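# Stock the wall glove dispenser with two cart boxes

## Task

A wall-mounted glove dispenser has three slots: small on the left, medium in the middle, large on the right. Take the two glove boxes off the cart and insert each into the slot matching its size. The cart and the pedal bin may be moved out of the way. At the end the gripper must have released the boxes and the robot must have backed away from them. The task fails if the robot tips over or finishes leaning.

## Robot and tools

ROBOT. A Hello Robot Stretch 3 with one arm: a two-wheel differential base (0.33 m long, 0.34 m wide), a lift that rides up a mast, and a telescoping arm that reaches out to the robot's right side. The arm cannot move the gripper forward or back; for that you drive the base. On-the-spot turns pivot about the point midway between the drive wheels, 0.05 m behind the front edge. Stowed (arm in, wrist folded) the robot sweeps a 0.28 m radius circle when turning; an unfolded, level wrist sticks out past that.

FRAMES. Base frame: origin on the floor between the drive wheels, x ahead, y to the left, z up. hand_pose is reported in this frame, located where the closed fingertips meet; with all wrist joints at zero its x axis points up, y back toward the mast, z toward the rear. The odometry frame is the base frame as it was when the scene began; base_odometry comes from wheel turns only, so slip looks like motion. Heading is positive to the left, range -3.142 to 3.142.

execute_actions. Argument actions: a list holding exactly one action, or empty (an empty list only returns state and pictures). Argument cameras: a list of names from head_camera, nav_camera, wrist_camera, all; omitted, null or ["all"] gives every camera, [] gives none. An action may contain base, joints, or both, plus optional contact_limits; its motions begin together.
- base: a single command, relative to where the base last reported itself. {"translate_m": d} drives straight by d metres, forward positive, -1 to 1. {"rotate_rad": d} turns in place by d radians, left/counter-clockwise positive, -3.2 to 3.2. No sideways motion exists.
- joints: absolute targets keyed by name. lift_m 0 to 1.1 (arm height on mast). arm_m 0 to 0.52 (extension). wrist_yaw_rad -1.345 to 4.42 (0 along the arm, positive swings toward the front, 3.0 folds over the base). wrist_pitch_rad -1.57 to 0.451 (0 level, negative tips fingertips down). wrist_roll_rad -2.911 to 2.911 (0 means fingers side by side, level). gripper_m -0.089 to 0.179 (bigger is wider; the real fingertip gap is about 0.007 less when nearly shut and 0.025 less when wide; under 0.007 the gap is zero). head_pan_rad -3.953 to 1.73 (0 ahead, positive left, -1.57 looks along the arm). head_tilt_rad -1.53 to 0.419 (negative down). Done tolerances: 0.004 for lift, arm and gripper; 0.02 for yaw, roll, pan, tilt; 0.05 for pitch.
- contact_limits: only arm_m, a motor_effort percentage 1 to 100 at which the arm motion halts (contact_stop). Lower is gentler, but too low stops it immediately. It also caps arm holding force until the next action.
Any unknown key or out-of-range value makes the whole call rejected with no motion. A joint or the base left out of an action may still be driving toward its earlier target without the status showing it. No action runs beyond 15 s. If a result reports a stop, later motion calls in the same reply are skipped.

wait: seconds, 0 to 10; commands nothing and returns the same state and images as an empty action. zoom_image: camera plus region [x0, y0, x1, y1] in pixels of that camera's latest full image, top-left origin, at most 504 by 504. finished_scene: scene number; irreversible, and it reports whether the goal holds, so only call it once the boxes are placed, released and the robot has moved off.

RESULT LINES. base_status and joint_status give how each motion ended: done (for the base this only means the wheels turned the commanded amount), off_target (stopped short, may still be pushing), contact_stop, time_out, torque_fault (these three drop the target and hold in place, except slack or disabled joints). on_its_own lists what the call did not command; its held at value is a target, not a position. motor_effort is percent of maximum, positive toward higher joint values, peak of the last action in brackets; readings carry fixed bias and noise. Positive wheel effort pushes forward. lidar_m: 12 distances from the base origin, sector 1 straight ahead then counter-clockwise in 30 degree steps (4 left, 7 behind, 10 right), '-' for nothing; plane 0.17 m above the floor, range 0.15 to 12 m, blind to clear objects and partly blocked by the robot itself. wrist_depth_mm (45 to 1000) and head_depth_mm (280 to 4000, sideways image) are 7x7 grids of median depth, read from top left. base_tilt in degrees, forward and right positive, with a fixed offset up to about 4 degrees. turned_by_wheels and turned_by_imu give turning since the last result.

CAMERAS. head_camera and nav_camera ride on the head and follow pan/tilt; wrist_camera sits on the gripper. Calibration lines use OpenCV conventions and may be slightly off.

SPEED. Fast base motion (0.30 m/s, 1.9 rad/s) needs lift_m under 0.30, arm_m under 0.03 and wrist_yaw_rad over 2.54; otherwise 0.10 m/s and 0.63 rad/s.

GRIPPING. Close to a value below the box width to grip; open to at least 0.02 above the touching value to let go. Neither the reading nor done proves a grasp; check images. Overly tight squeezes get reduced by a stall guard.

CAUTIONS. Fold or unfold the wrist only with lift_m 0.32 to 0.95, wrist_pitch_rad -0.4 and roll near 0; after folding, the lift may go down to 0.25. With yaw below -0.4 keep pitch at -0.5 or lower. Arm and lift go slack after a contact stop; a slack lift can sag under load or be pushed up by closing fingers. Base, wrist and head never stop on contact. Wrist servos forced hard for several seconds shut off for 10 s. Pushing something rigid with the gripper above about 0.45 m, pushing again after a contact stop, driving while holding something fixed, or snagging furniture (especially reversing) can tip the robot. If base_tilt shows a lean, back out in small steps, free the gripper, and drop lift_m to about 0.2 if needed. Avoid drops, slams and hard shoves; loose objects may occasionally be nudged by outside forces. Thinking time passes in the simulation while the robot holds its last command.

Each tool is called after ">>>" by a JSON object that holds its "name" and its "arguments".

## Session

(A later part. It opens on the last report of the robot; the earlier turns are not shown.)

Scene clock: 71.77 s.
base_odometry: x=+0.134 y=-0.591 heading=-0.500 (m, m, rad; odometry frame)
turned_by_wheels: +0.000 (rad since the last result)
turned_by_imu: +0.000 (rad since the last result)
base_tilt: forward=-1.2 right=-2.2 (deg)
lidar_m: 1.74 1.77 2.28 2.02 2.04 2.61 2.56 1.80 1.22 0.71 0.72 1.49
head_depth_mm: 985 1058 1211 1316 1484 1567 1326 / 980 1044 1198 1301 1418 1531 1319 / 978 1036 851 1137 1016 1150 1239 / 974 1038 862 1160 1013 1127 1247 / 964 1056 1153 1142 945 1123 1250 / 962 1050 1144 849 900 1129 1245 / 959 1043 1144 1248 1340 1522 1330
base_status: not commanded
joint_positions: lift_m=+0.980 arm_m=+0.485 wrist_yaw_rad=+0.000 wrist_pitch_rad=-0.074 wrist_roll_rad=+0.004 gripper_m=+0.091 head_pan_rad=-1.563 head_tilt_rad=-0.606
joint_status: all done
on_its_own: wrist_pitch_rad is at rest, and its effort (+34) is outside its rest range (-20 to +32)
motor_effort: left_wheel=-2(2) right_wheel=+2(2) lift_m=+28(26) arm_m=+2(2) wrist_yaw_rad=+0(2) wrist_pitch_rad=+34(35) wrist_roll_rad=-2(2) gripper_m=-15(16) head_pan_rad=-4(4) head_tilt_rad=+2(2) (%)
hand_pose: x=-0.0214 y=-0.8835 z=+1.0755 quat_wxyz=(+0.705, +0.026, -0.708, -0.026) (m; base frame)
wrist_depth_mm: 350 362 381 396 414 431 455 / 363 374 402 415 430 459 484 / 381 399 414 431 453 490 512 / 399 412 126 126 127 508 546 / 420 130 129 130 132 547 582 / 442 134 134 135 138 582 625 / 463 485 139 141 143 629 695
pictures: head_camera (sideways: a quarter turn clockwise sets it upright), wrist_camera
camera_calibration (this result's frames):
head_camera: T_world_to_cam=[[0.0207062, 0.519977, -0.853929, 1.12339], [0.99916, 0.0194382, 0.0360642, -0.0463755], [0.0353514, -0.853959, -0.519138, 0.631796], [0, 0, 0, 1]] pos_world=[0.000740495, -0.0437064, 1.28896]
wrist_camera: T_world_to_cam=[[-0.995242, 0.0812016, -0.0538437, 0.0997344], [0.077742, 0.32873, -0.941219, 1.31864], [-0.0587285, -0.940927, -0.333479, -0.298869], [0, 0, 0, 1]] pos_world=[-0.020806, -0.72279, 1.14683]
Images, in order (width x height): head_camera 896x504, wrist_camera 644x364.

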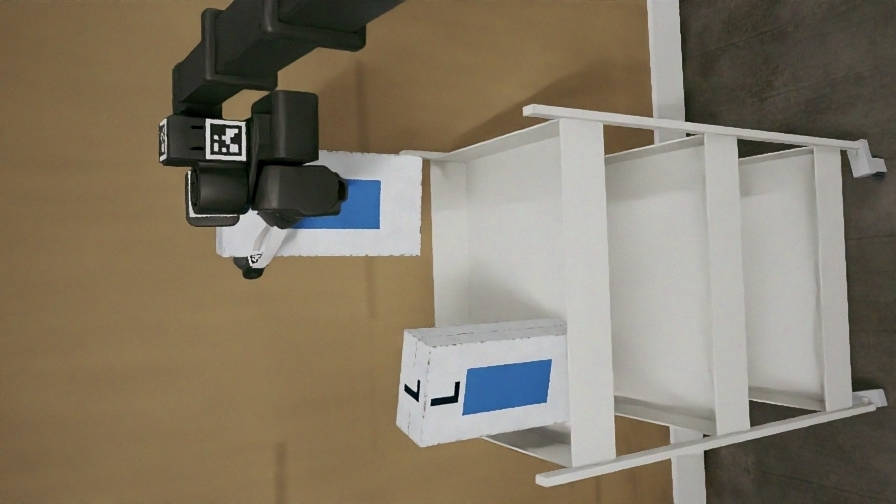

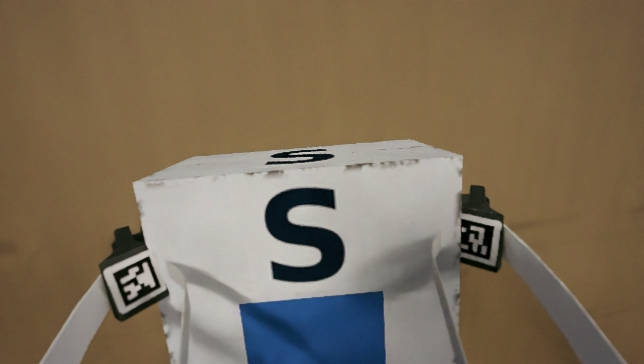

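>>> {"name": "execute_actions", "arguments": {"actions": [{"base":{"translate_m":0.85},"joints":{"arm_m":0.05,"head_tilt_rad":-0.5}}], "cameras": []}}

>>> {"name": "execute_actions", "arguments": {"actions": [{"base":{"rotate_rad":1.57}}], "cameras": ["nav_camera"]}}

>>> {"name": "execute_actions", "arguments": {"actions": [{"base":{"translate_m":1.0}}], "cameras": []}}

>>> {"name": "execute_actions", "arguments": {"actions": [{"base":{"translate_m":0.7}}]}}

Scene clock: 91.67 s.
base_odometry: x=+0.880 y=-0.999 heading=-0.500 (m, m, rad; odometry frame)
turned_by_wheels: +0.000 (rad since the last result)
turned_by_imu: -0.002 (rad since the last result)
base_tilt: forward=-1.3 right=-2.2 (deg)
lidar_m: 0.90 0.91 1.17 2.61 2.45 2.72 3.41 0.99 0.87 1.07 1.08 0.96
head_depth_mm: 918 983 1064 1142 - - - / 912 979 1056 1110 - - - / 909 975 1049 1103 - - - / 903 971 1042 457 435 475 1386 / 902 965 1037 1122 1231 1358 1420 / 892 960 1032 1116 1224 1346 1419 / 887 955 1027 1115 1210 1339 1416
base_status: done
joint_positions: lift_m=+0.980 arm_m=+0.050 wrist_yaw_rad=+0.000 wrist_pitch_rad=-0.074 wrist_roll_rad=-0.004 gripper_m=+0.091 head_pan_rad=-1.563 head_tilt_rad=-0.507
joint_status: all done
on_its_own: wrist_pitch_rad is at rest, and its effort (+34) is outside its rest range (-20 to +32)
motor_effort: left_wheel=-2(4) right_wheel=+2(14) lift_m=+28(28) arm_m=-2(1) wrist_yaw_rad=+0(8) wrist_pitch_rad=+34(35) wrist_roll_rad=+2(5) gripper_m=-16(17) head_pan_rad=-4(4) head_tilt_rad=+3(14) (%)
hand_pose: x=-0.0214 y=-0.4490 z=+1.0754 quat_wxyz=(+0.708, +0.027, -0.705, -0.026) (m; base frame)
wrist_depth_mm: 637 675 701 731 770 795 835 / 676 714 739 778 808 841 894 / 691 741 776 820 846 890 935 / 716 755 126 126 128 941 - / 787 130 129 130 131 875 844 / 818 135 134 136 137 - 623 / 860 917 140 142 144 991 597
pictures: none
No camera images: the call's "cameras" was empty. Leave "cameras" out to get every camera's image.

Scene clock: 95.10 s.
base_odometry: x=+0.880 y=-0.999 heading=+1.070 (m, m, rad; odometry frame)
turned_by_wheels: +1.570 (rad since the last result)
turned_by_imu: +1.543 (rad since the last result)
base_tilt: forward=-1.3 right=-2.2 (deg)
lidar_m: 2.55 2.31 2.69 3.41 1.00 0.86 1.07 1.08 0.96 0.90 0.91 1.17
head_depth_mm: 772 827 895 961 - - - / 764 824 887 929 - - - / 760 818 882 920 - - - / 756 813 875 456 435 474 1277 / 753 806 868 945 1036 1136 1273 / 748 803 863 934 1029 1129 1255 / 745 798 859 931 1020 1119 1239
base_status: done
joint_positions: lift_m=+0.980 arm_m=+0.050 wrist_yaw_rad=+0.001 wrist_pitch_rad=-0.074 wrist_roll_rad=-0.004 gripper_m=+0.091 head_pan_rad=-1.563 head_tilt_rad=-0.507
joint_status: not commanded
on_its_own: wrist_pitch_rad is at rest, and its effort (+34) is outside its rest range (-20 to +32)
motor_effort: left_wheel=-2(6) right_wheel=+3(10) lift_m=+28(28) arm_m=-3(3) wrist_yaw_rad=-1(1) wrist_pitch_rad=+34(34) wrist_roll_rad=+2(2) gripper_m=-16(16) head_pan_rad=-3(4) head_tilt_rad=+2(3) (%)
hand_pose: x=-0.0212 y=-0.4490 z=+1.0754 quat_wxyz=(+0.708, +0.027, -0.705, -0.026) (m; base frame)
wrist_depth_mm: 511 526 545 583 602 631 662 / 522 554 578 601 627 667 691 / 548 574 597 619 661 728 760 / 587 587 126 126 127 751 789 / 614 130 128 130 132 815 851 / 648 134 134 135 138 867 924 / 676 721 139 141 144 899 989
pictures: nav_camera (sideways: a quarter turn counterclockwise sets it upright)
camera_calibration (this result's frames):
nav_camera: T_world_to_cam=[[0.00459602, -0.553366, 0.832925, -1.0529], [-0.998862, 0.0369976, 0.0300916, 0.0151124], [-0.0474679, -0.832116, -0.552567, 0.676964], [0, 0, 0, 1]] pos_world=[0.0520685, -0.0198868, 1.2506]
Images, in order (width x height): nav_camera 672x504.

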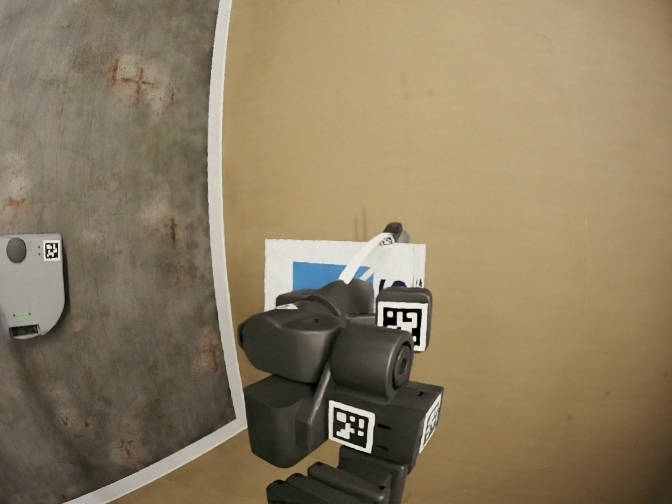

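Scene clock: 106.20 s.
base_odometry: x=+1.360 y=-0.122 heading=+1.070 (m, m, rad; odometry frame)
turned_by_wheels: +0.000 (rad since the last result)
turned_by_imu: -0.001 (rad since the last result)
base_tilt: forward=-1.1 right=-2.2 (deg)
lidar_m: 1.71 1.71 1.55 3.50 3.25 1.76 2.03 1.27 0.86 0.80 0.81 1.03
head_depth_mm: 680 730 787 849 - - - / 677 726 783 818 - - - / 673 721 779 815 - - - / 670 718 775 457 434 476 1129 / 665 714 769 831 913 1006 1116 / 661 707 764 826 904 997 1110 / 658 706 759 823 901 988 1095
base_status: done
joint_positions: lift_m=+0.980 arm_m=+0.050 wrist_yaw_rad=+0.000 wrist_pitch_rad=-0.074 wrist_roll_rad=-0.004 gripper_m=+0.091 head_pan_rad=-1.563 head_tilt_rad=-0.507
joint_status: not commanded
on_its_own: wrist_pitch_rad is at rest, and its effort (+34) is outside its rest range (-20 to +32)
motor_effort: left_wheel=-3(2) right_wheel=+3(9) lift_m=+28(28) arm_m=-3(3) wrist_yaw_rad=+0(0) wrist_pitch_rad=+34(34) wrist_roll_rad=+1(1) gripper_m=-16(15) head_pan_rad=-4(4) head_tilt_rad=+2(2) (%)
hand_pose: x=-0.0214 y=-0.4490 z=+1.0754 quat_wxyz=(+0.708, +0.027, -0.705, -0.026) (m; base frame)
wrist_depth_mm: 427 443 455 477 503 533 559 / 445 459 476 502 534 565 583 / 463 475 504 524 560 605 629 / 484 497 126 126 128 632 668 / 505 130 129 130 132 673 727 / 534 135 134 136 137 720 778 / 553 588 140 141 144 765 844
pictures: none
No camera images: the call's "cameras" was empty. Leave "cameras" out to get every camera's image.

Scene clock: 114.30 s.
base_odometry: x=+1.697 y=+0.492 heading=+1.070 (m, m, rad; odometry frame)
turned_by_wheels: +0.000 (rad since the last result)
turned_by_imu: -0.001 (rad since the last result)
base_tilt: forward=-1.2 right=-2.2 (deg)
lidar_m: 1.02 1.03 1.24 1.22 3.63 2.49 2.44 1.16 0.78 0.73 0.74 0.95
head_depth_mm: 616 664 717 771 - - - / 615 661 711 745 - - - / 611 654 708 740 - - - / 608 650 702 457 434 475 997 / 604 647 699 752 829 896 1017 / 600 643 693 750 820 903 1008 / 597 642 688 747 816 895 995
base_status: done
joint_positions: lift_m=+0.980 arm_m=+0.050 wrist_yaw_rad=+0.000 wrist_pitch_rad=-0.074 wrist_roll_rad=-0.004 gripper_m=+0.091 head_pan_rad=-1.563 head_tilt_rad=-0.507
joint_status: not commanded
on_its_own: wrist_pitch_rad is at rest, and its effort (+34) is outside its rest range (-20 to +32)
motor_effort: left_wheel=-3(3) right_wheel=+3(9) lift_m=+28(28) arm_m=-3(3) wrist_yaw_rad=-1(1) wrist_pitch_rad=+34(34) wrist_roll_rad=+1(2) gripper_m=-15(16) head_pan_rad=-4(4) head_tilt_rad=+2(3) (%)
hand_pose: x=-0.0214 y=-0.4490 z=+1.0754 quat_wxyz=(+0.708, +0.027, -0.705, -0.026) (m; base frame)
wrist_depth_mm: 364 380 391 412 431 452 491 / 379 397 410 437 453 486 509 / 395 415 441 458 474 509 538 / 415 424 126 126 128 549 566 / 437 130 129 130 132 584 613 / 460 134 133 136 137 618 663 / 475 501 140 142 143 643 721
pictures: head_camera (sideways: a quarter turn clockwise sets it upright), nav_camera (sideways: a quarter turn counterclockwise sets it upright), wrist_camera
camera_calibration (this result's frames):
head_camera: T_world_to_cam=[[0.0213734, 0.433257, -0.901017, 1.1848], [0.999134, 0.0229288, 0.0347263, -0.0446381], [0.0357047, -0.900979, -0.432392, 0.518922], [0, 0, 0, 1]] pos_world=[0.000748243, -0.0447622, 1.29345]
nav_camera: T_world_to_cam=[[0.00459596, -0.553366, 0.832925, -1.0529], [-0.998862, 0.0369977, 0.0300916, 0.0151124], [-0.047468, -0.832116, -0.552567, 0.676964], [0, 0, 0, 1]] pos_world=[0.0520685, -0.0198868, 1.2506]
wrist_camera: T_world_to_cam=[[-0.995663, 0.0808268, -0.0460727, 0.0558653], [0.0702768, 0.328889, -0.94175, 1.17626], [-0.0609659, -0.940903, -0.333142, 0.109562], [0, 0, 0, 1]] pos_world=[-0.0203612, -0.288287, 1.14682]
Images, in order (width x height): head_camera 896x504, nav_camera 672x504, wrist_camera 644x364.

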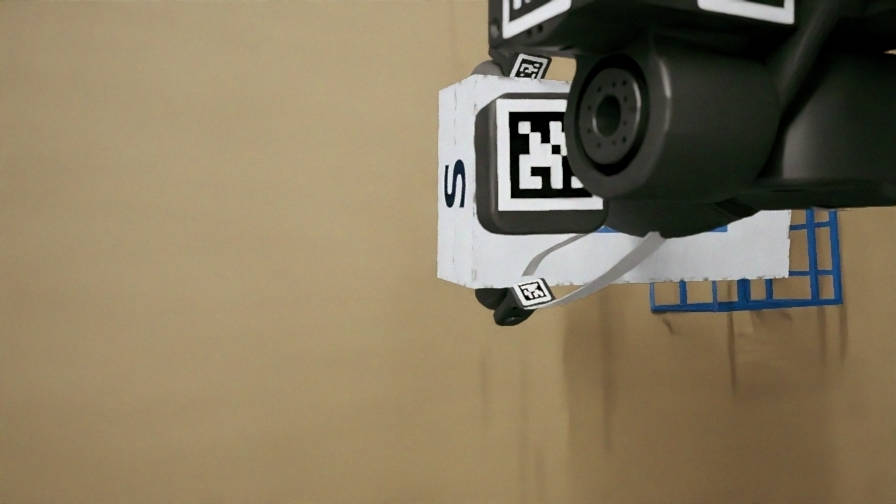

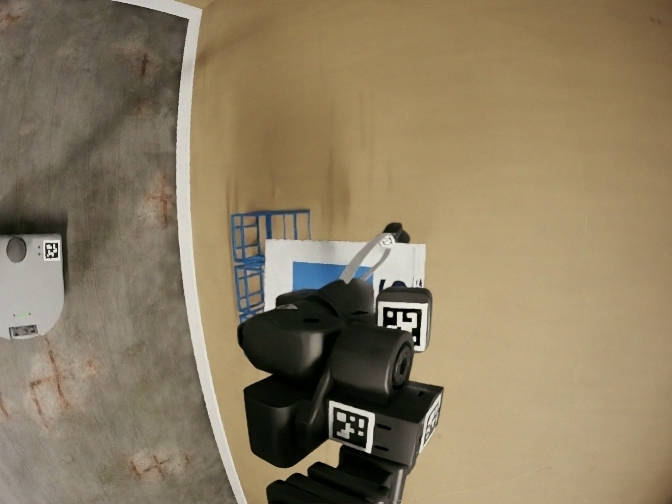

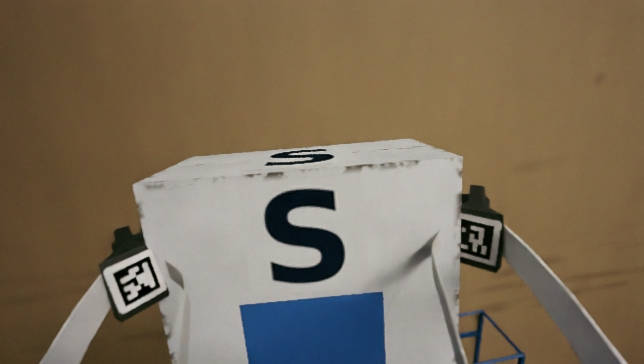

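>>> {"name": "execute_actions", "arguments": {"actions": [{"joints":{"wrist_yaw_rad":1.5,"arm_m":0.0,"head_tilt_rad":-0.75}}], "cameras": ["head_camera"]}}

Scene clock: 120.10 s.
base_odometry: x=+1.697 y=+0.492 heading=+1.070 (m, m, rad; odometry frame)
turned_by_wheels: +0.000 (rad since the last result)
turned_by_imu: +0.000 (rad since the last result)
base_tilt: forward=-1.2 right=-2.2 (deg)
lidar_m: 1.02 1.03 1.24 1.22 3.64 2.48 2.43 1.16 0.78 0.73 0.74 0.95
head_depth_mm: 627 702 789 887 - - 1192 / 624 693 784 883 - - 1173 / 622 690 778 888 - - 1185 / 617 686 772 885 1031 1160 1187 / 612 679 768 876 1017 - - / 610 676 763 867 - - - / 605 673 755 854 - - -
base_status: not commanded
joint_positions: lift_m=+0.980 arm_m=+0.003 wrist_yaw_rad=+1.500 wrist_pitch_rad=-0.074 wrist_roll_rad=-0.003 gripper_m=+0.091 head_pan_rad=-1.563 head_tilt_rad=-0.741
joint_status: all done
joint sent to its limit — the command would take arm_m past its lower limit, so that joint was sent only as far as its limit.
on_its_own: wrist_pitch_rad is at rest, and its effort (+34) is outside its rest range (-20 to +32)
motor_effort: left_wheel=-2(3) right_wheel=+3(4) lift_m=+29(29) arm_m=-2(1) wrist_yaw_rad=+1(2) wrist_pitch_rad=+34(34) wrist_roll_rad=+1(2) gripper_m=-15(15) head_pan_rad=-4(4) head_tilt_rad=-3(17) (%)
hand_pose: x=+0.2318 y=-0.1659 z=+1.0754 quat_wxyz=(+0.536, +0.500, -0.498, +0.463) (m; base frame)
wrist_depth_mm: 761 809 875 926 947 723 535 / 797 852 918 933 - 725 544 / 823 888 964 - - 766 555 / 887 917 126 126 127 777 573 / 901 130 129 130 132 720 582 / 960 135 134 135 137 906 587 / - - 140 141 144 881 572
pictures: head_camera (sideways: a quarter turn clockwise sets it upright)
camera_calibration (this result's frames):
head_camera: T_world_to_cam=[[0.0198834, 0.629864, -0.776451, 1.02238], [0.999199, 0.0144629, 0.0373199, -0.0480041], [0.0347362, -0.776571, -0.629071, 0.774821], [0, 0, 0, 1]] pos_world=[0.000722876, -0.0415641, 1.28304]
Images, in order (width x height): head_camera 896x504.

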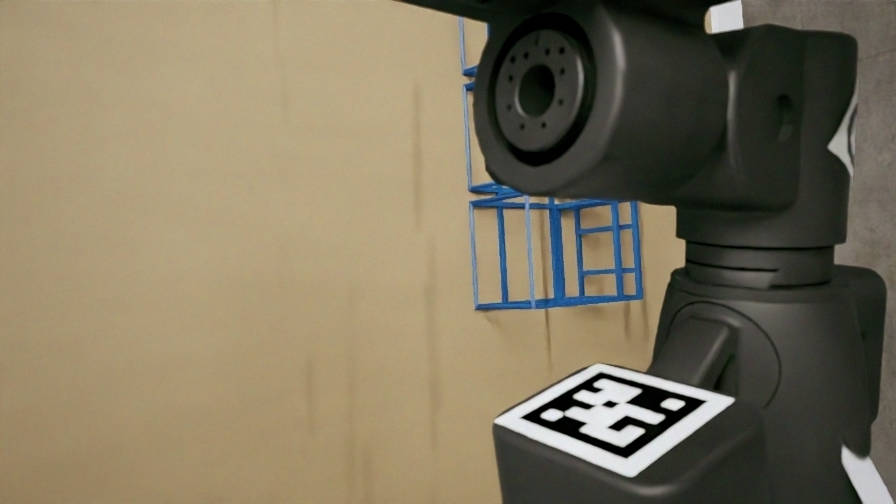

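>>> {"name": "execute_actions", "arguments": {"actions": [{"base":{"translate_m":0.056},"joints":{"wrist_yaw_rad":0,"wrist_pitch_rad":0.04}}], "cameras": []}}

>>> {"name": "execute_actions", "arguments": {"actions": [{"joints":{"arm_m":0.27,"lift_m":0.86,"head_pan_rad":-1.3}}]}}

Scene clock: 128.90 s.
base_odometry: x=+1.724 y=+0.541 heading=+1.069 (m, m, rad; odometry frame)
turned_by_wheels: +0.000 (rad since the last result)
turned_by_imu: +0.000 (rad since the last result)
base_tilt: forward=-1.2 right=-2.3 (deg)
lidar_m: 0.96 0.98 1.24 1.21 3.66 2.54 2.49 1.15 0.78 0.73 0.74 0.94
head_depth_mm: 622 693 754 879 - - - / 620 690 370 - - - - / 616 686 371 - - - 1177 / 612 682 373 408 474 1232 1233 / 608 675 735 871 1016 1220 1236 / 604 672 754 861 1006 1201 1238 / 601 667 750 858 997 1192 1237
base_status: done
joint_positions: lift_m=+0.980 arm_m=+0.003 wrist_yaw_rad=+0.000 wrist_pitch_rad=-0.035 wrist_roll_rad=-0.003 gripper_m=+0.091 head_pan_rad=-1.563 head_tilt_rad=-0.741
joint_status: wrist_pitch_rad off_target (ended at -0.035, target +0.040); the others done
on_its_own: wrist_pitch_rad is at rest, and its effort (+35) is outside its rest range (-20 to +32)
motor_effort: left_wheel=-3(5) right_wheel=+4(8) lift_m=+28(27) arm_m=-3(2) wrist_yaw_rad=+0(3) wrist_pitch_rad=+35(39) wrist_roll_rad=+1(1) gripper_m=-16(16) head_pan_rad=-4(4) head_tilt_rad=-3(3) (%)
hand_pose: x=-0.0214 y=-0.4031 z=+1.0852 quat_wxyz=(+0.708, +0.013, -0.706, -0.013) (m; base frame)
wrist_depth_mm: 405 415 438 459 487 493 534 / 414 435 452 477 510 537 554 / 435 450 480 491 513 551 597 / 448 454 126 126 127 582 623 / 466 130 129 131 131 617 655 / 488 134 134 136 137 664 714 / 511 539 139 142 143 665 759
pictures: none
No camera images: the call's "cameras" was empty. Leave "cameras" out to get every camera's image.

Scene clock: 132.10 s.
base_odometry: x=+1.724 y=+0.541 heading=+1.069 (m, m, rad; odometry frame)
turned_by_wheels: +0.000 (rad since the last result)
turned_by_imu: +0.000 (rad since the last result)
base_tilt: forward=-1.3 right=-2.2 (deg)
lidar_m: 0.96 0.98 1.24 1.21 3.66 2.55 2.49 1.15 0.78 0.72 0.74 0.94
head_depth_mm: 591 653 665 - 957 1142 1227 / 602 666 727 807 975 1180 1229 / 611 677 763 869 1014 1217 1226 / 623 692 781 892 1042 1268 1231 / 632 708 799 917 1081 1306 1230 / 645 722 818 942 1111 1337 1235 / 656 735 837 967 1146 1369 1237
base_status: not commanded
joint_positions: lift_m=+0.860 arm_m=+0.270 wrist_yaw_rad=+0.000 wrist_pitch_rad=-0.035 wrist_roll_rad=-0.003 gripper_m=+0.091 head_pan_rad=-1.307 head_tilt_rad=-0.741
joint_status: all done
on_its_own: wrist_pitch_rad is at rest, and its effort (+35) is outside its rest range (-20 to +32)
motor_effort: left_wheel=-3(3) right_wheel=+4(4) lift_m=+24(24) arm_m=+2(3) wrist_yaw_rad=+1(0) wrist_pitch_rad=+35(35) wrist_roll_rad=+1(1) gripper_m=-15(15) head_pan_rad=+4(29) head_tilt_rad=-3(4) (%)
hand_pose: x=-0.0214 y=-0.6700 z=+0.9655 quat_wxyz=(+0.708, +0.013, -0.706, -0.013) (m; base frame)
wrist_depth_mm: 182 188 197 205 215 227 237 / 190 196 205 214 224 236 250 / 196 204 213 220 232 247 264 / 203 208 126 126 127 264 279 / 212 129 129 130 132 279 294 / 222 134 134 135 137 293 315 / 230 238 140 142 143 314 336
pictures: head_camera (sideways: a quarter turn clockwise sets it upright), nav_camera (sideways: a quarter turn counterclockwise sets it upright), wrist_camera
camera_calibration (this result's frames):
head_camera: T_world_to_cam=[[-0.140439, 0.614612, -0.776227, 1.02307], [0.962927, 0.267166, 0.0373224, -0.047786], [0.230321, -0.742209, -0.629347, 0.773987], [0, 0, 0, 1]] pos_world=[0.0114286, -0.0415637, 1.28302]
nav_camera: T_world_to_cam=[[0.191029, -0.705841, 0.682126, -0.857484], [-0.973509, -0.225191, 0.0396106, 0.00257564], [0.12565, -0.671623, -0.730161, 0.906921], [0, 0, 0, 1]] pos_world=[0.0523573, 0.00444092, 1.24701]
wrist_camera: T_world_to_cam=[[-0.995599, 0.0790104, -0.0504037, 0.071634], [0.0714712, 0.292211, -0.953679, 1.13243], [-0.060622, -0.953085, -0.296572, -0.178413], [0, 0, 0, 1]] pos_world=[-0.0204331, -0.506611, 1.03067]
Images, in order (width x height): head_camera 896x504, nav_camera 672x504, wrist_camera 644x364.

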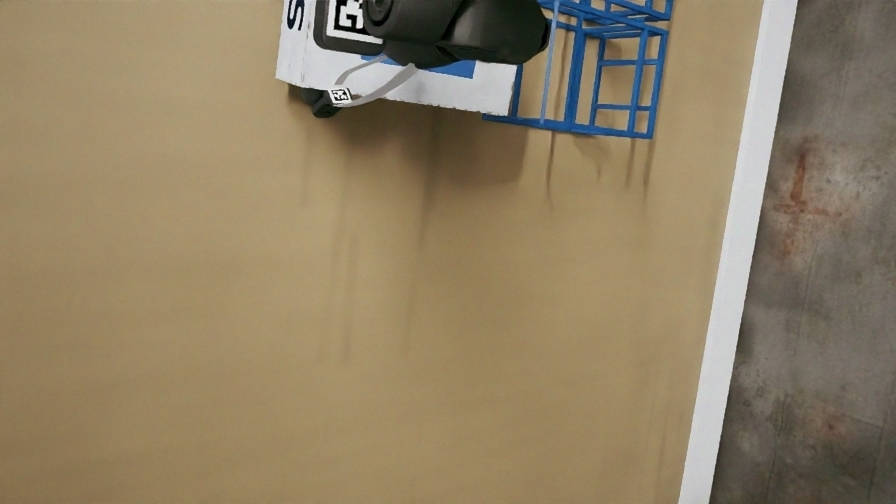

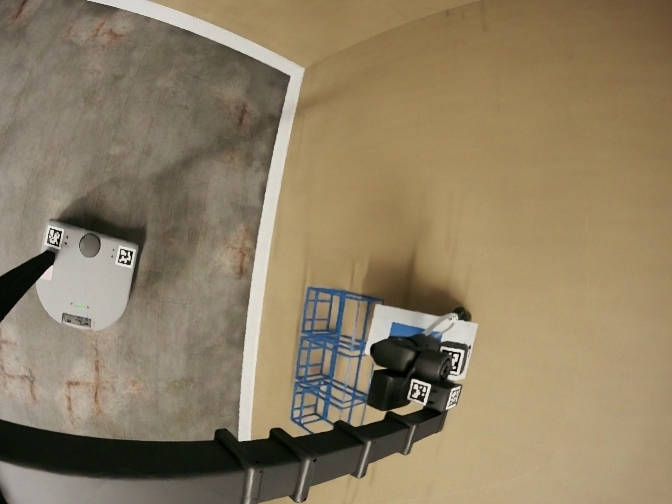

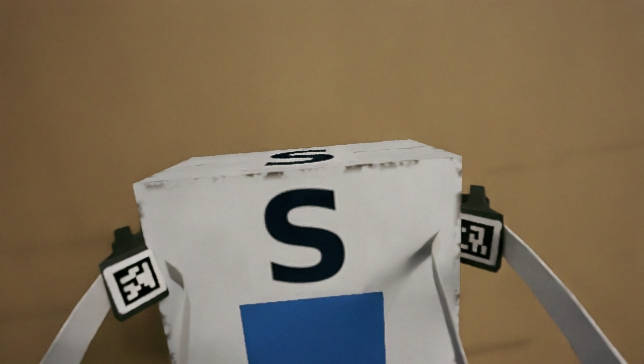

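>>> {"name": "execute_actions", "arguments": {"actions": [{"base":{"translate_m":0.014},"joints":{"arm_m":0.258,"lift_m":0.84,"head_pan_rad":-1.4,"head_tilt_rad":-0.85}}], "cameras": ["head_camera","wrist_camera"]}}

>>> {"name": "zoom_image", "arguments": {"camera": "head_camera", "region": [300,0,700,260]}}

Scene clock: 139.57 s.
base_odometry: x=+1.730 y=+0.553 heading=+1.069 (m, m, rad; odometry frame)
turned_by_wheels: +0.000 (rad since the last result)
turned_by_imu: +0.000 (rad since the last result)
base_tilt: forward=-1.2 right=-2.2 (deg)
lidar_m: 0.95 0.96 1.23 1.21 3.65 2.56 2.50 1.15 0.78 0.72 0.73 0.94
head_depth_mm: 609 663 - - 1103 1295 1178 / 614 669 660 813 1101 1304 1184 / 622 702 808 931 1151 1318 1182 / 626 709 817 962 1172 1330 1185 / 634 718 829 978 1191 1338 1191 / 639 727 838 990 1214 1350 1186 / 645 733 849 1006 1239 1348 1191
base_status: done
joint_positions: lift_m=+0.840 arm_m=+0.258 wrist_yaw_rad=+0.001 wrist_pitch_rad=-0.035 wrist_roll_rad=-0.003 gripper_m=+0.091 head_pan_rad=-1.393 head_tilt_rad=-0.839
joint_status: all done
on_its_own: wrist_pitch_rad is at rest, and its effort (+34) is outside its rest range (-20 to +32)
motor_effort: left_wheel=-2(4) right_wheel=+3(10) lift_m=+23(20) arm_m=-2(3) wrist_yaw_rad=+0(0) wrist_pitch_rad=+34(35) wrist_roll_rad=+1(1) gripper_m=-15(15) head_pan_rad=-4(18) head_tilt_rad=-4(11) (%)
hand_pose: x=-0.0213 y=-0.6585 z=+0.9455 quat_wxyz=(+0.708, +0.013, -0.706, -0.013) (m; base frame)
wrist_depth_mm: 190 196 206 214 226 236 249 / 197 205 214 224 234 249 261 / 204 212 222 233 244 261 276 / 213 217 126 126 128 275 293 / 223 130 129 131 132 292 306 / 233 135 134 135 137 308 328 / 239 251 139 141 143 323 350
pictures: head_camera (sideways: a quarter turn clockwise sets it upright), wrist_camera
camera_calibration (this result's frames):
head_camera: T_world_to_cam=[[-0.100097, 0.696428, -0.710611, 0.937303], [0.982965, 0.179863, 0.0378126, -0.0485416], [0.154147, -0.694721, -0.702568, 0.869692], [0, 0, 0, 1]] pos_world=[0.00747595, -0.0398407, 1.27891]
wrist_camera: T_world_to_cam=[[-0.995628, 0.0786468, -0.0504035, 0.0695699], [0.0713645, 0.292239, -0.953679, 1.10999], [-0.0602739, -0.953106, -0.296574, -0.173396], [0, 0, 0, 1]] pos_world=[-0.0203996, -0.495119, 1.01066]
Images, in order (width x height): head_camera 896x504, wrist_camera 644x364.

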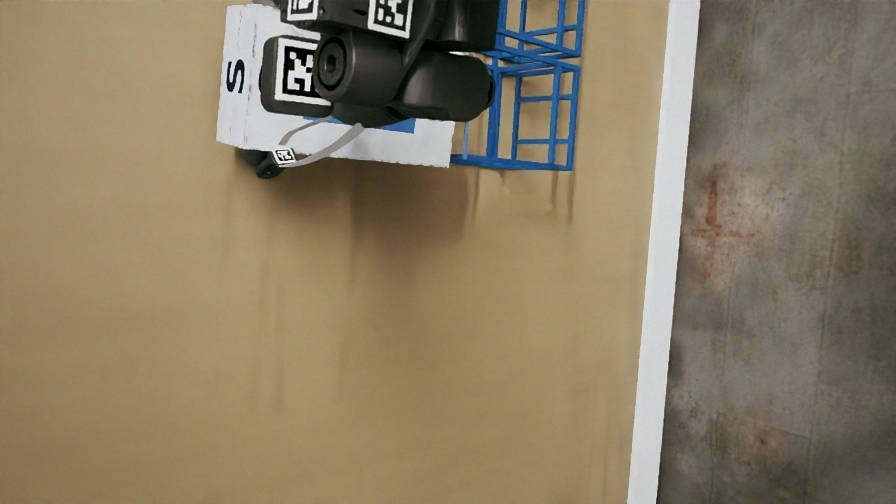

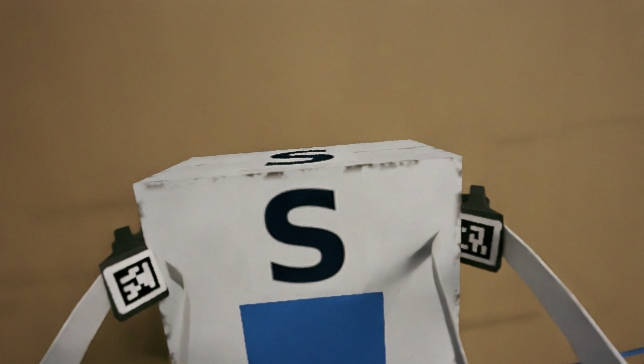

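Region (300, 0, 700, 260) of head_camera's 896x504 image, scaled by 1.260, with more detail than that image has; it fills the top 328 rows of this view, and the rest is white.

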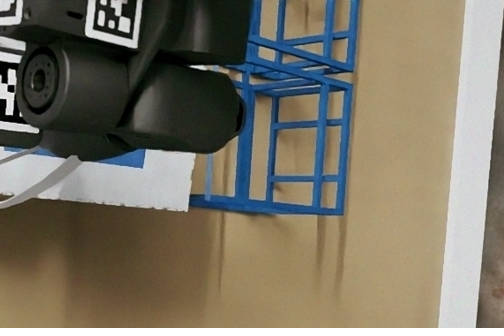

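>>> {"name": "execute_actions", "arguments": {"actions": [{"base":{"translate_m":-0.013}}], "cameras": []}}

>>> {"name": "execute_actions", "arguments": {"actions": [{"joints":{"lift_m":0.79}}], "cameras": ["head_camera"]}}

>>> {"name": "zoom_image", "arguments": {"camera": "head_camera", "region": [300,0,700,260]}}

Scene clock: 145.37 s.
base_odometry: x=+1.724 y=+0.542 heading=+1.069 (m, m, rad; odometry frame)
turned_by_wheels: +0.000 (rad since the last result)
turned_by_imu: +0.000 (rad since the last result)
base_tilt: forward=-1.3 right=-2.1 (deg)
lidar_m: 0.96 0.97 1.24 1.21 3.66 2.54 2.49 1.16 0.78 0.73 0.74 0.94
head_depth_mm: 610 664 - - 1078 1306 1177 / 617 671 659 815 1105 1305 1182 / 621 702 807 931 1151 1322 1188 / 628 711 819 966 1171 1329 1184 / 635 718 828 978 1196 1339 1188 / 640 727 840 993 1217 1349 1191 / 647 736 853 1010 1235 1359 1190
base_status: done
joint_positions: lift_m=+0.840 arm_m=+0.258 wrist_yaw_rad=+0.000 wrist_pitch_rad=-0.035 wrist_roll_rad=-0.003 gripper_m=+0.091 head_pan_rad=-1.393 head_tilt_rad=-0.839
joint_status: not commanded
on_its_own: wrist_pitch_rad is at rest, and its effort (+35) is outside its rest range (-20 to +32)
motor_effort: left_wheel=-2(5) right_wheel=+4(6) lift_m=+23(24) arm_m=-2(3) wrist_yaw_rad=+0(1) wrist_pitch_rad=+35(35) wrist_roll_rad=+1(1) gripper_m=-16(16) head_pan_rad=-4(4) head_tilt_rad=-4(4) (%)
hand_pose: x=-0.0215 y=-0.6585 z=+0.9455 quat_wxyz=(+0.708, +0.013, -0.706, -0.013) (m; base frame)
wrist_depth_mm: 191 199 209 215 226 237 250 / 198 205 214 225 238 248 264 / 206 214 224 234 246 263 278 / 216 217 126 126 127 274 294 / 223 129 129 131 132 296 309 / 234 134 134 136 137 307 331 / 241 253 139 141 144 329 355
pictures: none
No camera images: the call's "cameras" was empty. Leave "cameras" out to get every camera's image.

Scene clock: 146.67 s.
base_odometry: x=+1.724 y=+0.542 heading=+1.069 (m, m, rad; odometry frame)
turned_by_wheels: +0.000 (rad since the last result)
turned_by_imu: +0.000 (rad since the last result)
base_tilt: forward=-1.3 right=-2.3 (deg)
lidar_m: 0.96 0.98 1.24 1.21 3.65 2.53 2.49 1.15 0.78 0.73 0.73 0.94
head_depth_mm: 611 689 651 - 1145 1288 1181 / 618 697 672 - 1137 1300 1177 / 623 703 793 928 1153 1324 1185 / 629 711 819 964 1176 1343 1187 / 635 718 829 980 1192 1342 1185 / 642 727 840 995 1216 1352 1189 / 646 736 850 1010 1238 1353 1196
base_status: not commanded
joint_positions: lift_m=+0.790 arm_m=+0.258 wrist_yaw_rad=+0.000 wrist_pitch_rad=+0.011 wrist_roll_rad=-0.003 gripper_m=+0.091 head_pan_rad=-1.393 head_tilt_rad=-0.839
joint_status: all done
motor_effort: left_wheel=-2(2) right_wheel=+4(4) lift_m=+19(25) arm_m=-3(2) wrist_yaw_rad=+1(0) wrist_pitch_rad=+14(35) wrist_roll_rad=+1(1) gripper_m=-16(15) head_pan_rad=-4(4) head_tilt_rad=-3(3) (%)
hand_pose: x=-0.0215 y=-0.6597 z=+0.9075 quat_wxyz=(+0.708, -0.004, -0.706, +0.003) (m; base frame)
wrist_depth_mm: 195 202 209 221 229 242 255 / 200 208 217 227 240 250 266 / 206 215 225 233 246 260 277 / 215 219 127 127 128 274 291 / 222 130 130 130 132 287 303 / 229 133 133 134 136 296 319 / 235 247 137 138 141 316 338
pictures: head_camera (sideways: a quarter turn clockwise sets it upright)
camera_calibration (this result's frames):
head_camera: T_world_to_cam=[[-0.100094, 0.696495, -0.710546, 0.937218], [0.982969, 0.179839, 0.0378129, -0.048542], [0.154121, -0.69466, -0.702634, 0.869778], [0, 0, 0, 1]] pos_world=[0.00747474, -0.0398387, 1.27891]
Images, in order (width x height): head_camera 896x504.

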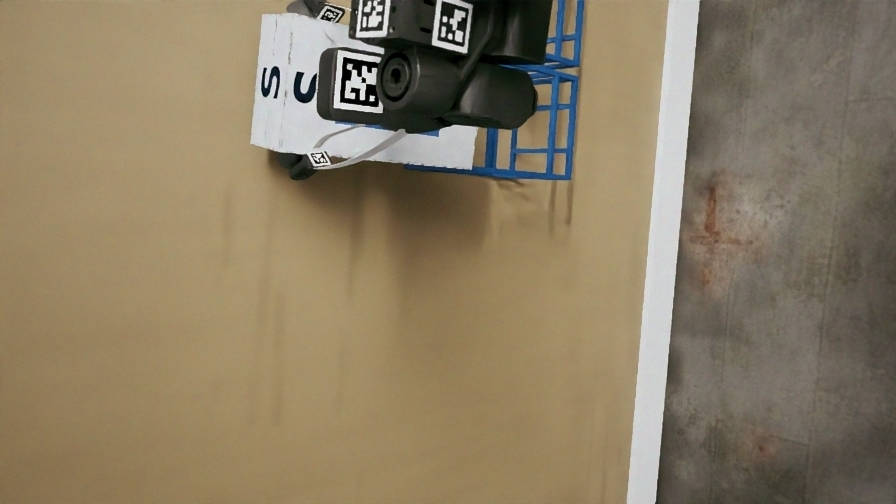

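Region (300, 0, 700, 260) of head_camera's 896x504 image, scaled by 1.260, with more detail than that image has; it fills the top 328 rows of this view, and the rest is white.

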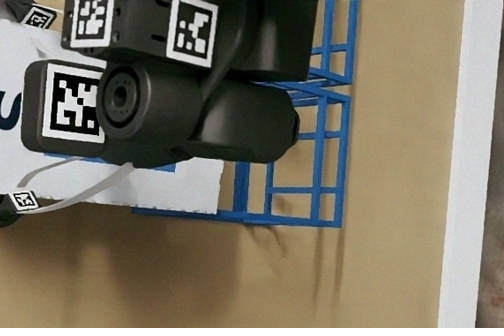

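>>> {"name": "execute_actions", "arguments": {"actions": [{"joints":{"lift_m":0.825}}], "cameras": []}}

>>> {"name": "execute_actions", "arguments": {"actions": [{"joints":{"arm_m":0.275}}], "cameras": []}}

>>> {"name": "execute_actions", "arguments": {"actions": [{"joints":{"lift_m":0.79}}], "cameras": ["head_camera"]}}

>>> {"name": "zoom_image", "arguments": {"camera": "head_camera", "region": [300,0,700,260]}}

Scene clock: 153.17 s.
base_odometry: x=+1.724 y=+0.542 heading=+1.069 (m, m, rad; odometry frame)
turned_by_wheels: +0.000 (rad since the last result)
turned_by_imu: +0.000 (rad since the last result)
base_tilt: forward=-1.3 right=-2.3 (deg)
lidar_m: 0.96 0.98 1.24 1.21 3.64 2.55 2.50 1.15 0.78 0.72 0.74 0.94
head_depth_mm: 612 677 628 - 1057 1293 1181 / 616 684 649 763 1109 1309 1182 / 623 704 807 934 1154 1321 1187 / 629 710 820 966 1174 1332 1182 / 635 719 828 979 1193 1346 1189 / 641 726 838 987 1220 1347 1190 / 646 735 851 1007 1235 1355 1189
base_status: not commanded
joint_positions: lift_m=+0.825 arm_m=+0.258 wrist_yaw_rad=+0.000 wrist_pitch_rad=-0.032 wrist_roll_rad=-0.003 gripper_m=+0.091 head_pan_rad=-1.393 head_tilt_rad=-0.839
joint_status: all done
on_its_own: wrist_pitch_rad is at rest, and its effort (+33) is outside its rest range (-20 to +32)
motor_effort: left_wheel=-2(2) right_wheel=+4(4) lift_m=+28(30) arm_m=-3(3) wrist_yaw_rad=+1(0) wrist_pitch_rad=+33(34) wrist_roll_rad=+1(1) gripper_m=-16(16) head_pan_rad=-4(4) head_tilt_rad=-4(3) (%)
hand_pose: x=-0.0215 y=-0.6586 z=+0.9312 quat_wxyz=(+0.708, +0.011, -0.706, -0.012) (m; base frame)
wrist_depth_mm: 191 197 206 217 227 237 252 / 198 205 214 225 235 249 263 / 205 213 226 234 245 261 276 / 213 221 126 127 127 275 294 / 223 130 129 130 132 293 308 / 233 134 134 135 137 304 331 / 243 252 138 140 142 327 352
pictures: none
No camera images: the call's "cameras" was empty. Leave "cameras" out to get every camera's image.

Scene clock: 154.13 s.
base_odometry: x=+1.724 y=+0.542 heading=+1.069 (m, m, rad; odometry frame)
turned_by_wheels: +0.000 (rad since the last result)
turned_by_imu: +0.000 (rad since the last result)
base_tilt: forward=-1.2 right=-2.3 (deg)
lidar_m: 0.96 0.98 1.24 1.21 3.65 2.55 2.49 1.15 0.78 0.72 0.74 0.94
head_depth_mm: 611 678 - - 1049 1295 1176 / 618 685 666 815 1108 1303 1182 / 624 704 807 930 1151 1321 1186 / 629 711 818 962 1166 1336 1186 / 636 720 828 981 1192 1343 1185 / 641 728 842 994 1214 1354 1190 / 646 734 850 1006 1236 1360 1192
base_status: not commanded
joint_positions: lift_m=+0.825 arm_m=+0.275 wrist_yaw_rad=+0.000 wrist_pitch_rad=-0.032 wrist_roll_rad=-0.003 gripper_m=+0.091 head_pan_rad=-1.393 head_tilt_rad=-0.839
joint_status: all done
on_its_own: wrist_pitch_rad is at rest, and its effort (+33) is outside its rest range (-20 to +32)
motor_effort: left_wheel=-2(3) right_wheel=+4(4) lift_m=+29(28) arm_m=+2(3) wrist_yaw_rad=+0(1) wrist_pitch_rad=+33(33) wrist_roll_rad=+1(1) gripper_m=-15(16) head_pan_rad=-4(4) head_tilt_rad=-4(3) (%)
hand_pose: x=-0.0215 y=-0.6751 z=+0.9312 quat_wxyz=(+0.708, +0.011, -0.706, -0.012) (m; base frame)
wrist_depth_mm: 178 185 192 200 208 220 232 / 184 190 200 210 220 231 245 / 192 198 208 217 227 242 257 / 199 203 126 127 127 257 270 / 208 130 129 131 132 271 289 / 216 134 134 134 137 282 304 / 224 235 139 140 142 303 326
pictures: none
No camera images: the call's "cameras" was empty. Leave "cameras" out to get every camera's image.

Scene clock: 155.27 s.
base_odometry: x=+1.724 y=+0.542 heading=+1.069 (m, m, rad; odometry frame)
turned_by_wheels: +0.000 (rad since the last result)
turned_by_imu: +0.000 (rad since the last result)
base_tilt: forward=-1.2 right=-2.2 (deg)
lidar_m: 0.96 0.98 1.24 1.21 3.67 2.54 2.49 1.15 0.78 0.73 0.74 0.94
head_depth_mm: 611 689 664 - 1107 1298 1183 / 618 697 675 - 1120 1306 1179 / 623 703 797 926 1150 1316 1184 / 627 713 819 964 1170 1331 1184 / 636 721 832 983 1195 1339 1187 / 640 725 839 993 1218 1351 1187 / 648 737 850 1005 1234 1359 1190
base_status: not commanded
joint_positions: lift_m=+0.790 arm_m=+0.275 wrist_yaw_rad=+0.000 wrist_pitch_rad=+0.006 wrist_roll_rad=-0.003 gripper_m=+0.091 head_pan_rad=-1.393 head_tilt_rad=-0.839
joint_status: all done
motor_effort: left_wheel=-2(2) right_wheel=+4(4) lift_m=+20(22) arm_m=+2(2) wrist_yaw_rad=+0(0) wrist_pitch_rad=+16(34) wrist_roll_rad=+1(1) gripper_m=-16(16) head_pan_rad=-4(4) head_tilt_rad=-4(4) (%)
hand_pose: x=-0.0215 y=-0.6761 z=+0.9063 quat_wxyz=(+0.708, -0.002, -0.706, +0.002) (m; base frame)
wrist_depth_mm: 181 187 195 204 213 222 237 / 187 194 201 211 222 234 246 / 193 200 209 218 227 243 257 / 199 202 127 128 129 255 270 / 206 130 130 130 132 269 284 / 214 134 133 134 135 279 297 / 220 229 137 139 139 289 314
pictures: head_camera (sideways: a quarter turn clockwise sets it upright)
camera_calibration (this result's frames):
head_camera: T_world_to_cam=[[-0.100106, 0.696562, -0.710479, 0.937131], [0.98297, 0.179835, 0.0378131, -0.0485424], [0.154108, -0.694594, -0.702701, 0.869865], [0, 0, 0, 1]] pos_world=[0.00747433, -0.0398365, 1.2789]
Images, in order (width x height): head_camera 896x504.

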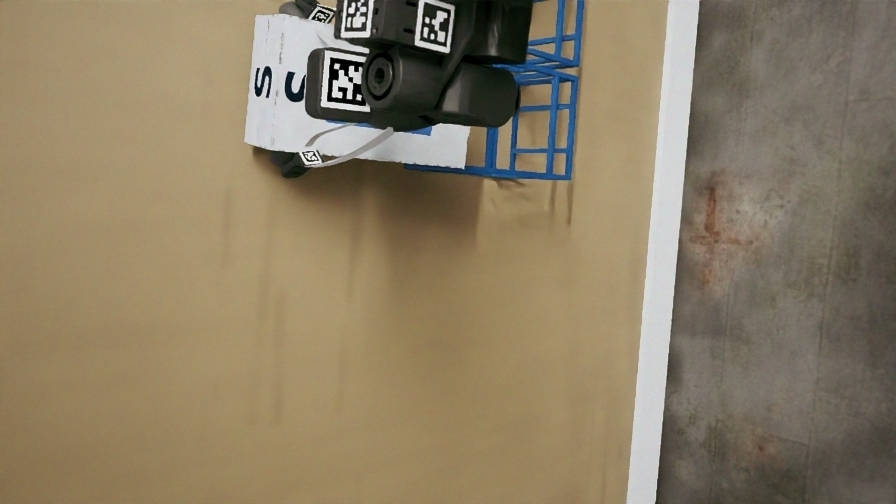

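Region (300, 0, 700, 260) of head_camera's 896x504 image, scaled by 1.260, with more detail than that image has; it fills the top 328 rows of this view, and the rest is white.

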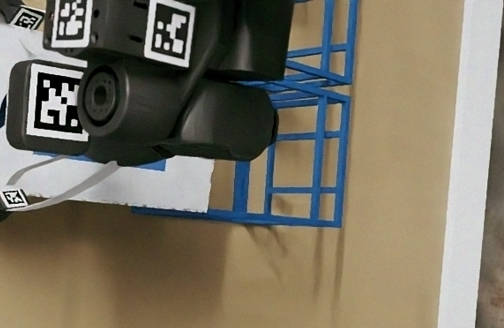

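>>> {"name": "execute_actions", "arguments": {"actions": [{"joints":{"lift_m":0.825}}], "cameras": []}}

>>> {"name": "execute_actions", "arguments": {"actions": [{"base":{"translate_m":-0.009},"joints":{"head_pan_rad":-1.75,"head_tilt_rad":-0.9}}], "cameras": ["head_camera"]}}

>>> {"name": "execute_actions", "arguments": {"actions": [{"joints":{"lift_m":0.79}}], "cameras": ["head_camera","nav_camera"]}}

Scene clock: 161.87 s.
base_odometry: x=+1.724 y=+0.542 heading=+1.069 (m, m, rad; odometry frame)
turned_by_wheels: +0.000 (rad since the last result)
turned_by_imu: +0.000 (rad since the last result)
base_tilt: forward=-1.3 right=-2.2 (deg)
lidar_m: 0.96 0.98 1.24 1.21 3.65 2.54 2.50 1.15 0.78 0.73 0.74 0.94
head_depth_mm: 612 678 - - 1052 1296 1179 / 617 685 668 818 1110 1306 1181 / 623 705 807 937 1145 1321 1185 / 630 712 818 966 1172 1334 1182 / 635 718 830 980 1197 1334 1181 / 641 729 840 994 1220 1350 1187 / 646 736 849 1005 1238 1355 1199
base_status: not commanded
joint_positions: lift_m=+0.825 arm_m=+0.275 wrist_yaw_rad=+0.000 wrist_pitch_rad=-0.031 wrist_roll_rad=-0.003 gripper_m=+0.091 head_pan_rad=-1.393 head_tilt_rad=-0.839
joint_status: all done
on_its_own: wrist_pitch_rad is at rest, and its effort (+33) is outside its rest range (-20 to +32)
motor_effort: left_wheel=-2(2) right_wheel=+4(3) lift_m=+28(31) arm_m=+2(2) wrist_yaw_rad=+0(0) wrist_pitch_rad=+33(35) wrist_roll_rad=+1(1) gripper_m=-16(16) head_pan_rad=-4(4) head_tilt_rad=-4(4) (%)
hand_pose: x=-0.0215 y=-0.6751 z=+0.9313 quat_wxyz=(+0.708, +0.011, -0.706, -0.011) (m; base frame)
wrist_depth_mm: 178 184 192 201 210 220 232 / 184 191 201 210 221 232 246 / 192 199 209 217 228 244 257 / 200 202 126 127 128 254 271 / 206 130 128 131 132 274 288 / 215 134 133 135 137 283 306 / 224 235 138 140 141 302 329
pictures: none
No camera images: the call's "cameras" was empty. Leave "cameras" out to get every camera's image.

Scene clock: 162.77 s.
base_odometry: x=+1.720 y=+0.534 heading=+1.069 (m, m, rad; odometry frame)
turned_by_wheels: +0.000 (rad since the last result)
turned_by_imu: +0.000 (rad since the last result)
base_tilt: forward=-1.2 right=-2.3 (deg)
lidar_m: 0.97 0.98 1.24 1.21 3.64 2.54 2.49 1.15 0.78 0.73 0.74 0.94
head_depth_mm: 708 816 949 1122 - - 1127 / 690 792 902 - 1417 1285 1166 / 674 760 - 1070 1354 1315 1163 / 654 719 - 993 1290 1322 1168 / 641 686 - 1005 1229 1313 1171 / 627 685 811 962 1180 1318 1173 / 612 691 794 929 1126 1303 1178
base_status: done
joint_positions: lift_m=+0.825 arm_m=+0.275 wrist_yaw_rad=+0.000 wrist_pitch_rad=-0.031 wrist_roll_rad=-0.003 gripper_m=+0.091 head_pan_rad=-1.743 head_tilt_rad=-0.889
joint_status: all done
on_its_own: wrist_pitch_rad is at rest, and its effort (+33) is outside its rest range (-20 to +32)
motor_effort: left_wheel=-2(6) right_wheel=+4(6) lift_m=+27(29) arm_m=+2(2) wrist_yaw_rad=+0(1) wrist_pitch_rad=+33(33) wrist_roll_rad=+1(1) gripper_m=-16(15) head_pan_rad=-4(33) head_tilt_rad=-4(8) (%)
hand_pose: x=-0.0215 y=-0.6751 z=+0.9313 quat_wxyz=(+0.708, +0.011, -0.706, -0.011) (m; base frame)
wrist_depth_mm: 179 186 192 202 211 221 233 / 186 192 201 212 221 233 245 / 192 198 210 219 229 243 257 / 201 204 126 127 128 258 273 / 209 130 129 131 132 274 286 / 217 134 133 135 137 283 306 / 224 236 138 140 141 304 329
pictures: head_camera (sideways: a quarter turn clockwise sets it upright)
camera_calibration (this result's frames):
head_camera: T_world_to_cam=[[0.150526, 0.722249, -0.675054, 0.889438], [0.98475, -0.169792, 0.037921, -0.0486912], [-0.0872302, -0.670468, -0.736793, 0.915675], [0, 0, 0, 1]] pos_world=[-0.00606055, -0.0367331, 1.27693]
Images, in order (width x height): head_camera 896x504.

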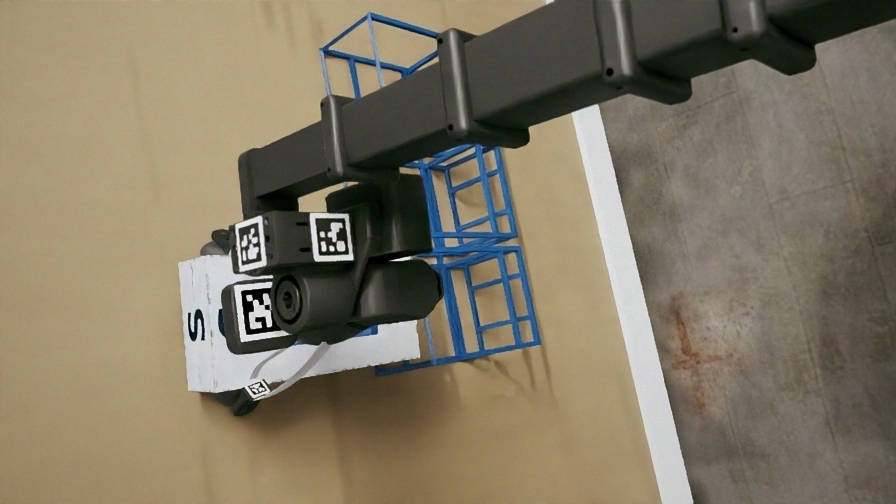

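Scene clock: 163.90 s.
base_odometry: x=+1.720 y=+0.534 heading=+1.069 (m, m, rad; odometry frame)
turned_by_wheels: +0.000 (rad since the last result)
turned_by_imu: +0.000 (rad since the last result)
base_tilt: forward=-1.4 right=-2.3 (deg)
lidar_m: 0.97 0.98 1.24 1.22 3.64 2.53 2.48 1.15 0.78 0.73 0.74 0.94
head_depth_mm: 708 815 953 1146 1428 - - / 689 791 918 - - 1286 1164 / 674 769 851 1094 1370 1311 1168 / 658 727 - 967 1291 1313 1167 / 640 695 - 1002 1233 1316 1170 / 626 696 811 967 1184 1320 1173 / 612 690 796 932 1129 1298 1172
base_status: not commanded
joint_positions: lift_m=+0.790 arm_m=+0.275 wrist_yaw_rad=+0.002 wrist_pitch_rad=+0.010 wrist_roll_rad=-0.003 gripper_m=+0.091 head_pan_rad=-1.743 head_tilt_rad=-0.889
joint_status: all done
motor_effort: left_wheel=-2(2) right_wheel=+2(4) lift_m=+19(30) arm_m=+2(2) wrist_yaw_rad=-2(0) wrist_pitch_rad=+14(33) wrist_roll_rad=+1(1) gripper_m=-15(16) head_pan_rad=-4(4) head_tilt_rad=-4(4) (%)
hand_pose: x=-0.0209 y=-0.6762 z=+0.9072 quat_wxyz=(+0.708, -0.002, -0.706, +0.004) (m; base frame)
wrist_depth_mm: 182 189 195 206 214 226 237 / 188 194 202 211 222 235 247 / 193 201 210 219 230 242 260 / 200 205 127 128 129 252 268 / 209 130 130 131 133 269 282 / 215 - 133 134 134 277 295 / 220 231 136 137 139 293 317
pictures: head_camera (sideways: a quarter turn clockwise sets it upright), nav_camera (sideways: a quarter turn counterclockwise sets it upright)
camera_calibration (this result's frames):
head_camera: T_world_to_cam=[[0.150556, 0.72233, -0.674961, 0.889317], [0.984746, -0.169817, 0.0379211, -0.0486914], [-0.0872282, -0.670374, -0.736878, 0.915786], [0, 0, 0, 1]] pos_world=[-0.00606078, -0.0367298, 1.27692]
nav_camera: T_world_to_cam=[[-0.140648, -0.811643, 0.566969, -0.705419], [-0.978638, 0.200705, 0.0445484, -0.00381342], [-0.149951, -0.548592, -0.822533, 1.02871], [0, 0, 0, 1]] pos_world=[0.0513087, -0.00744009, 1.24627]
Images, in order (width x height): head_camera 896x504, nav_camera 672x504.

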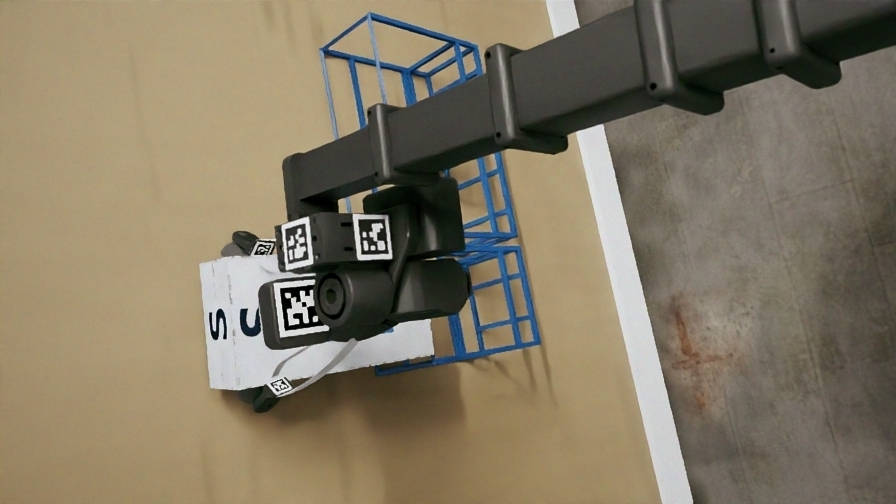

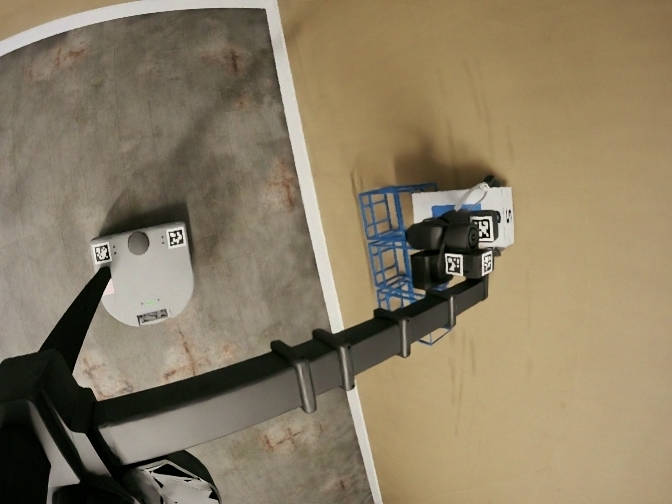

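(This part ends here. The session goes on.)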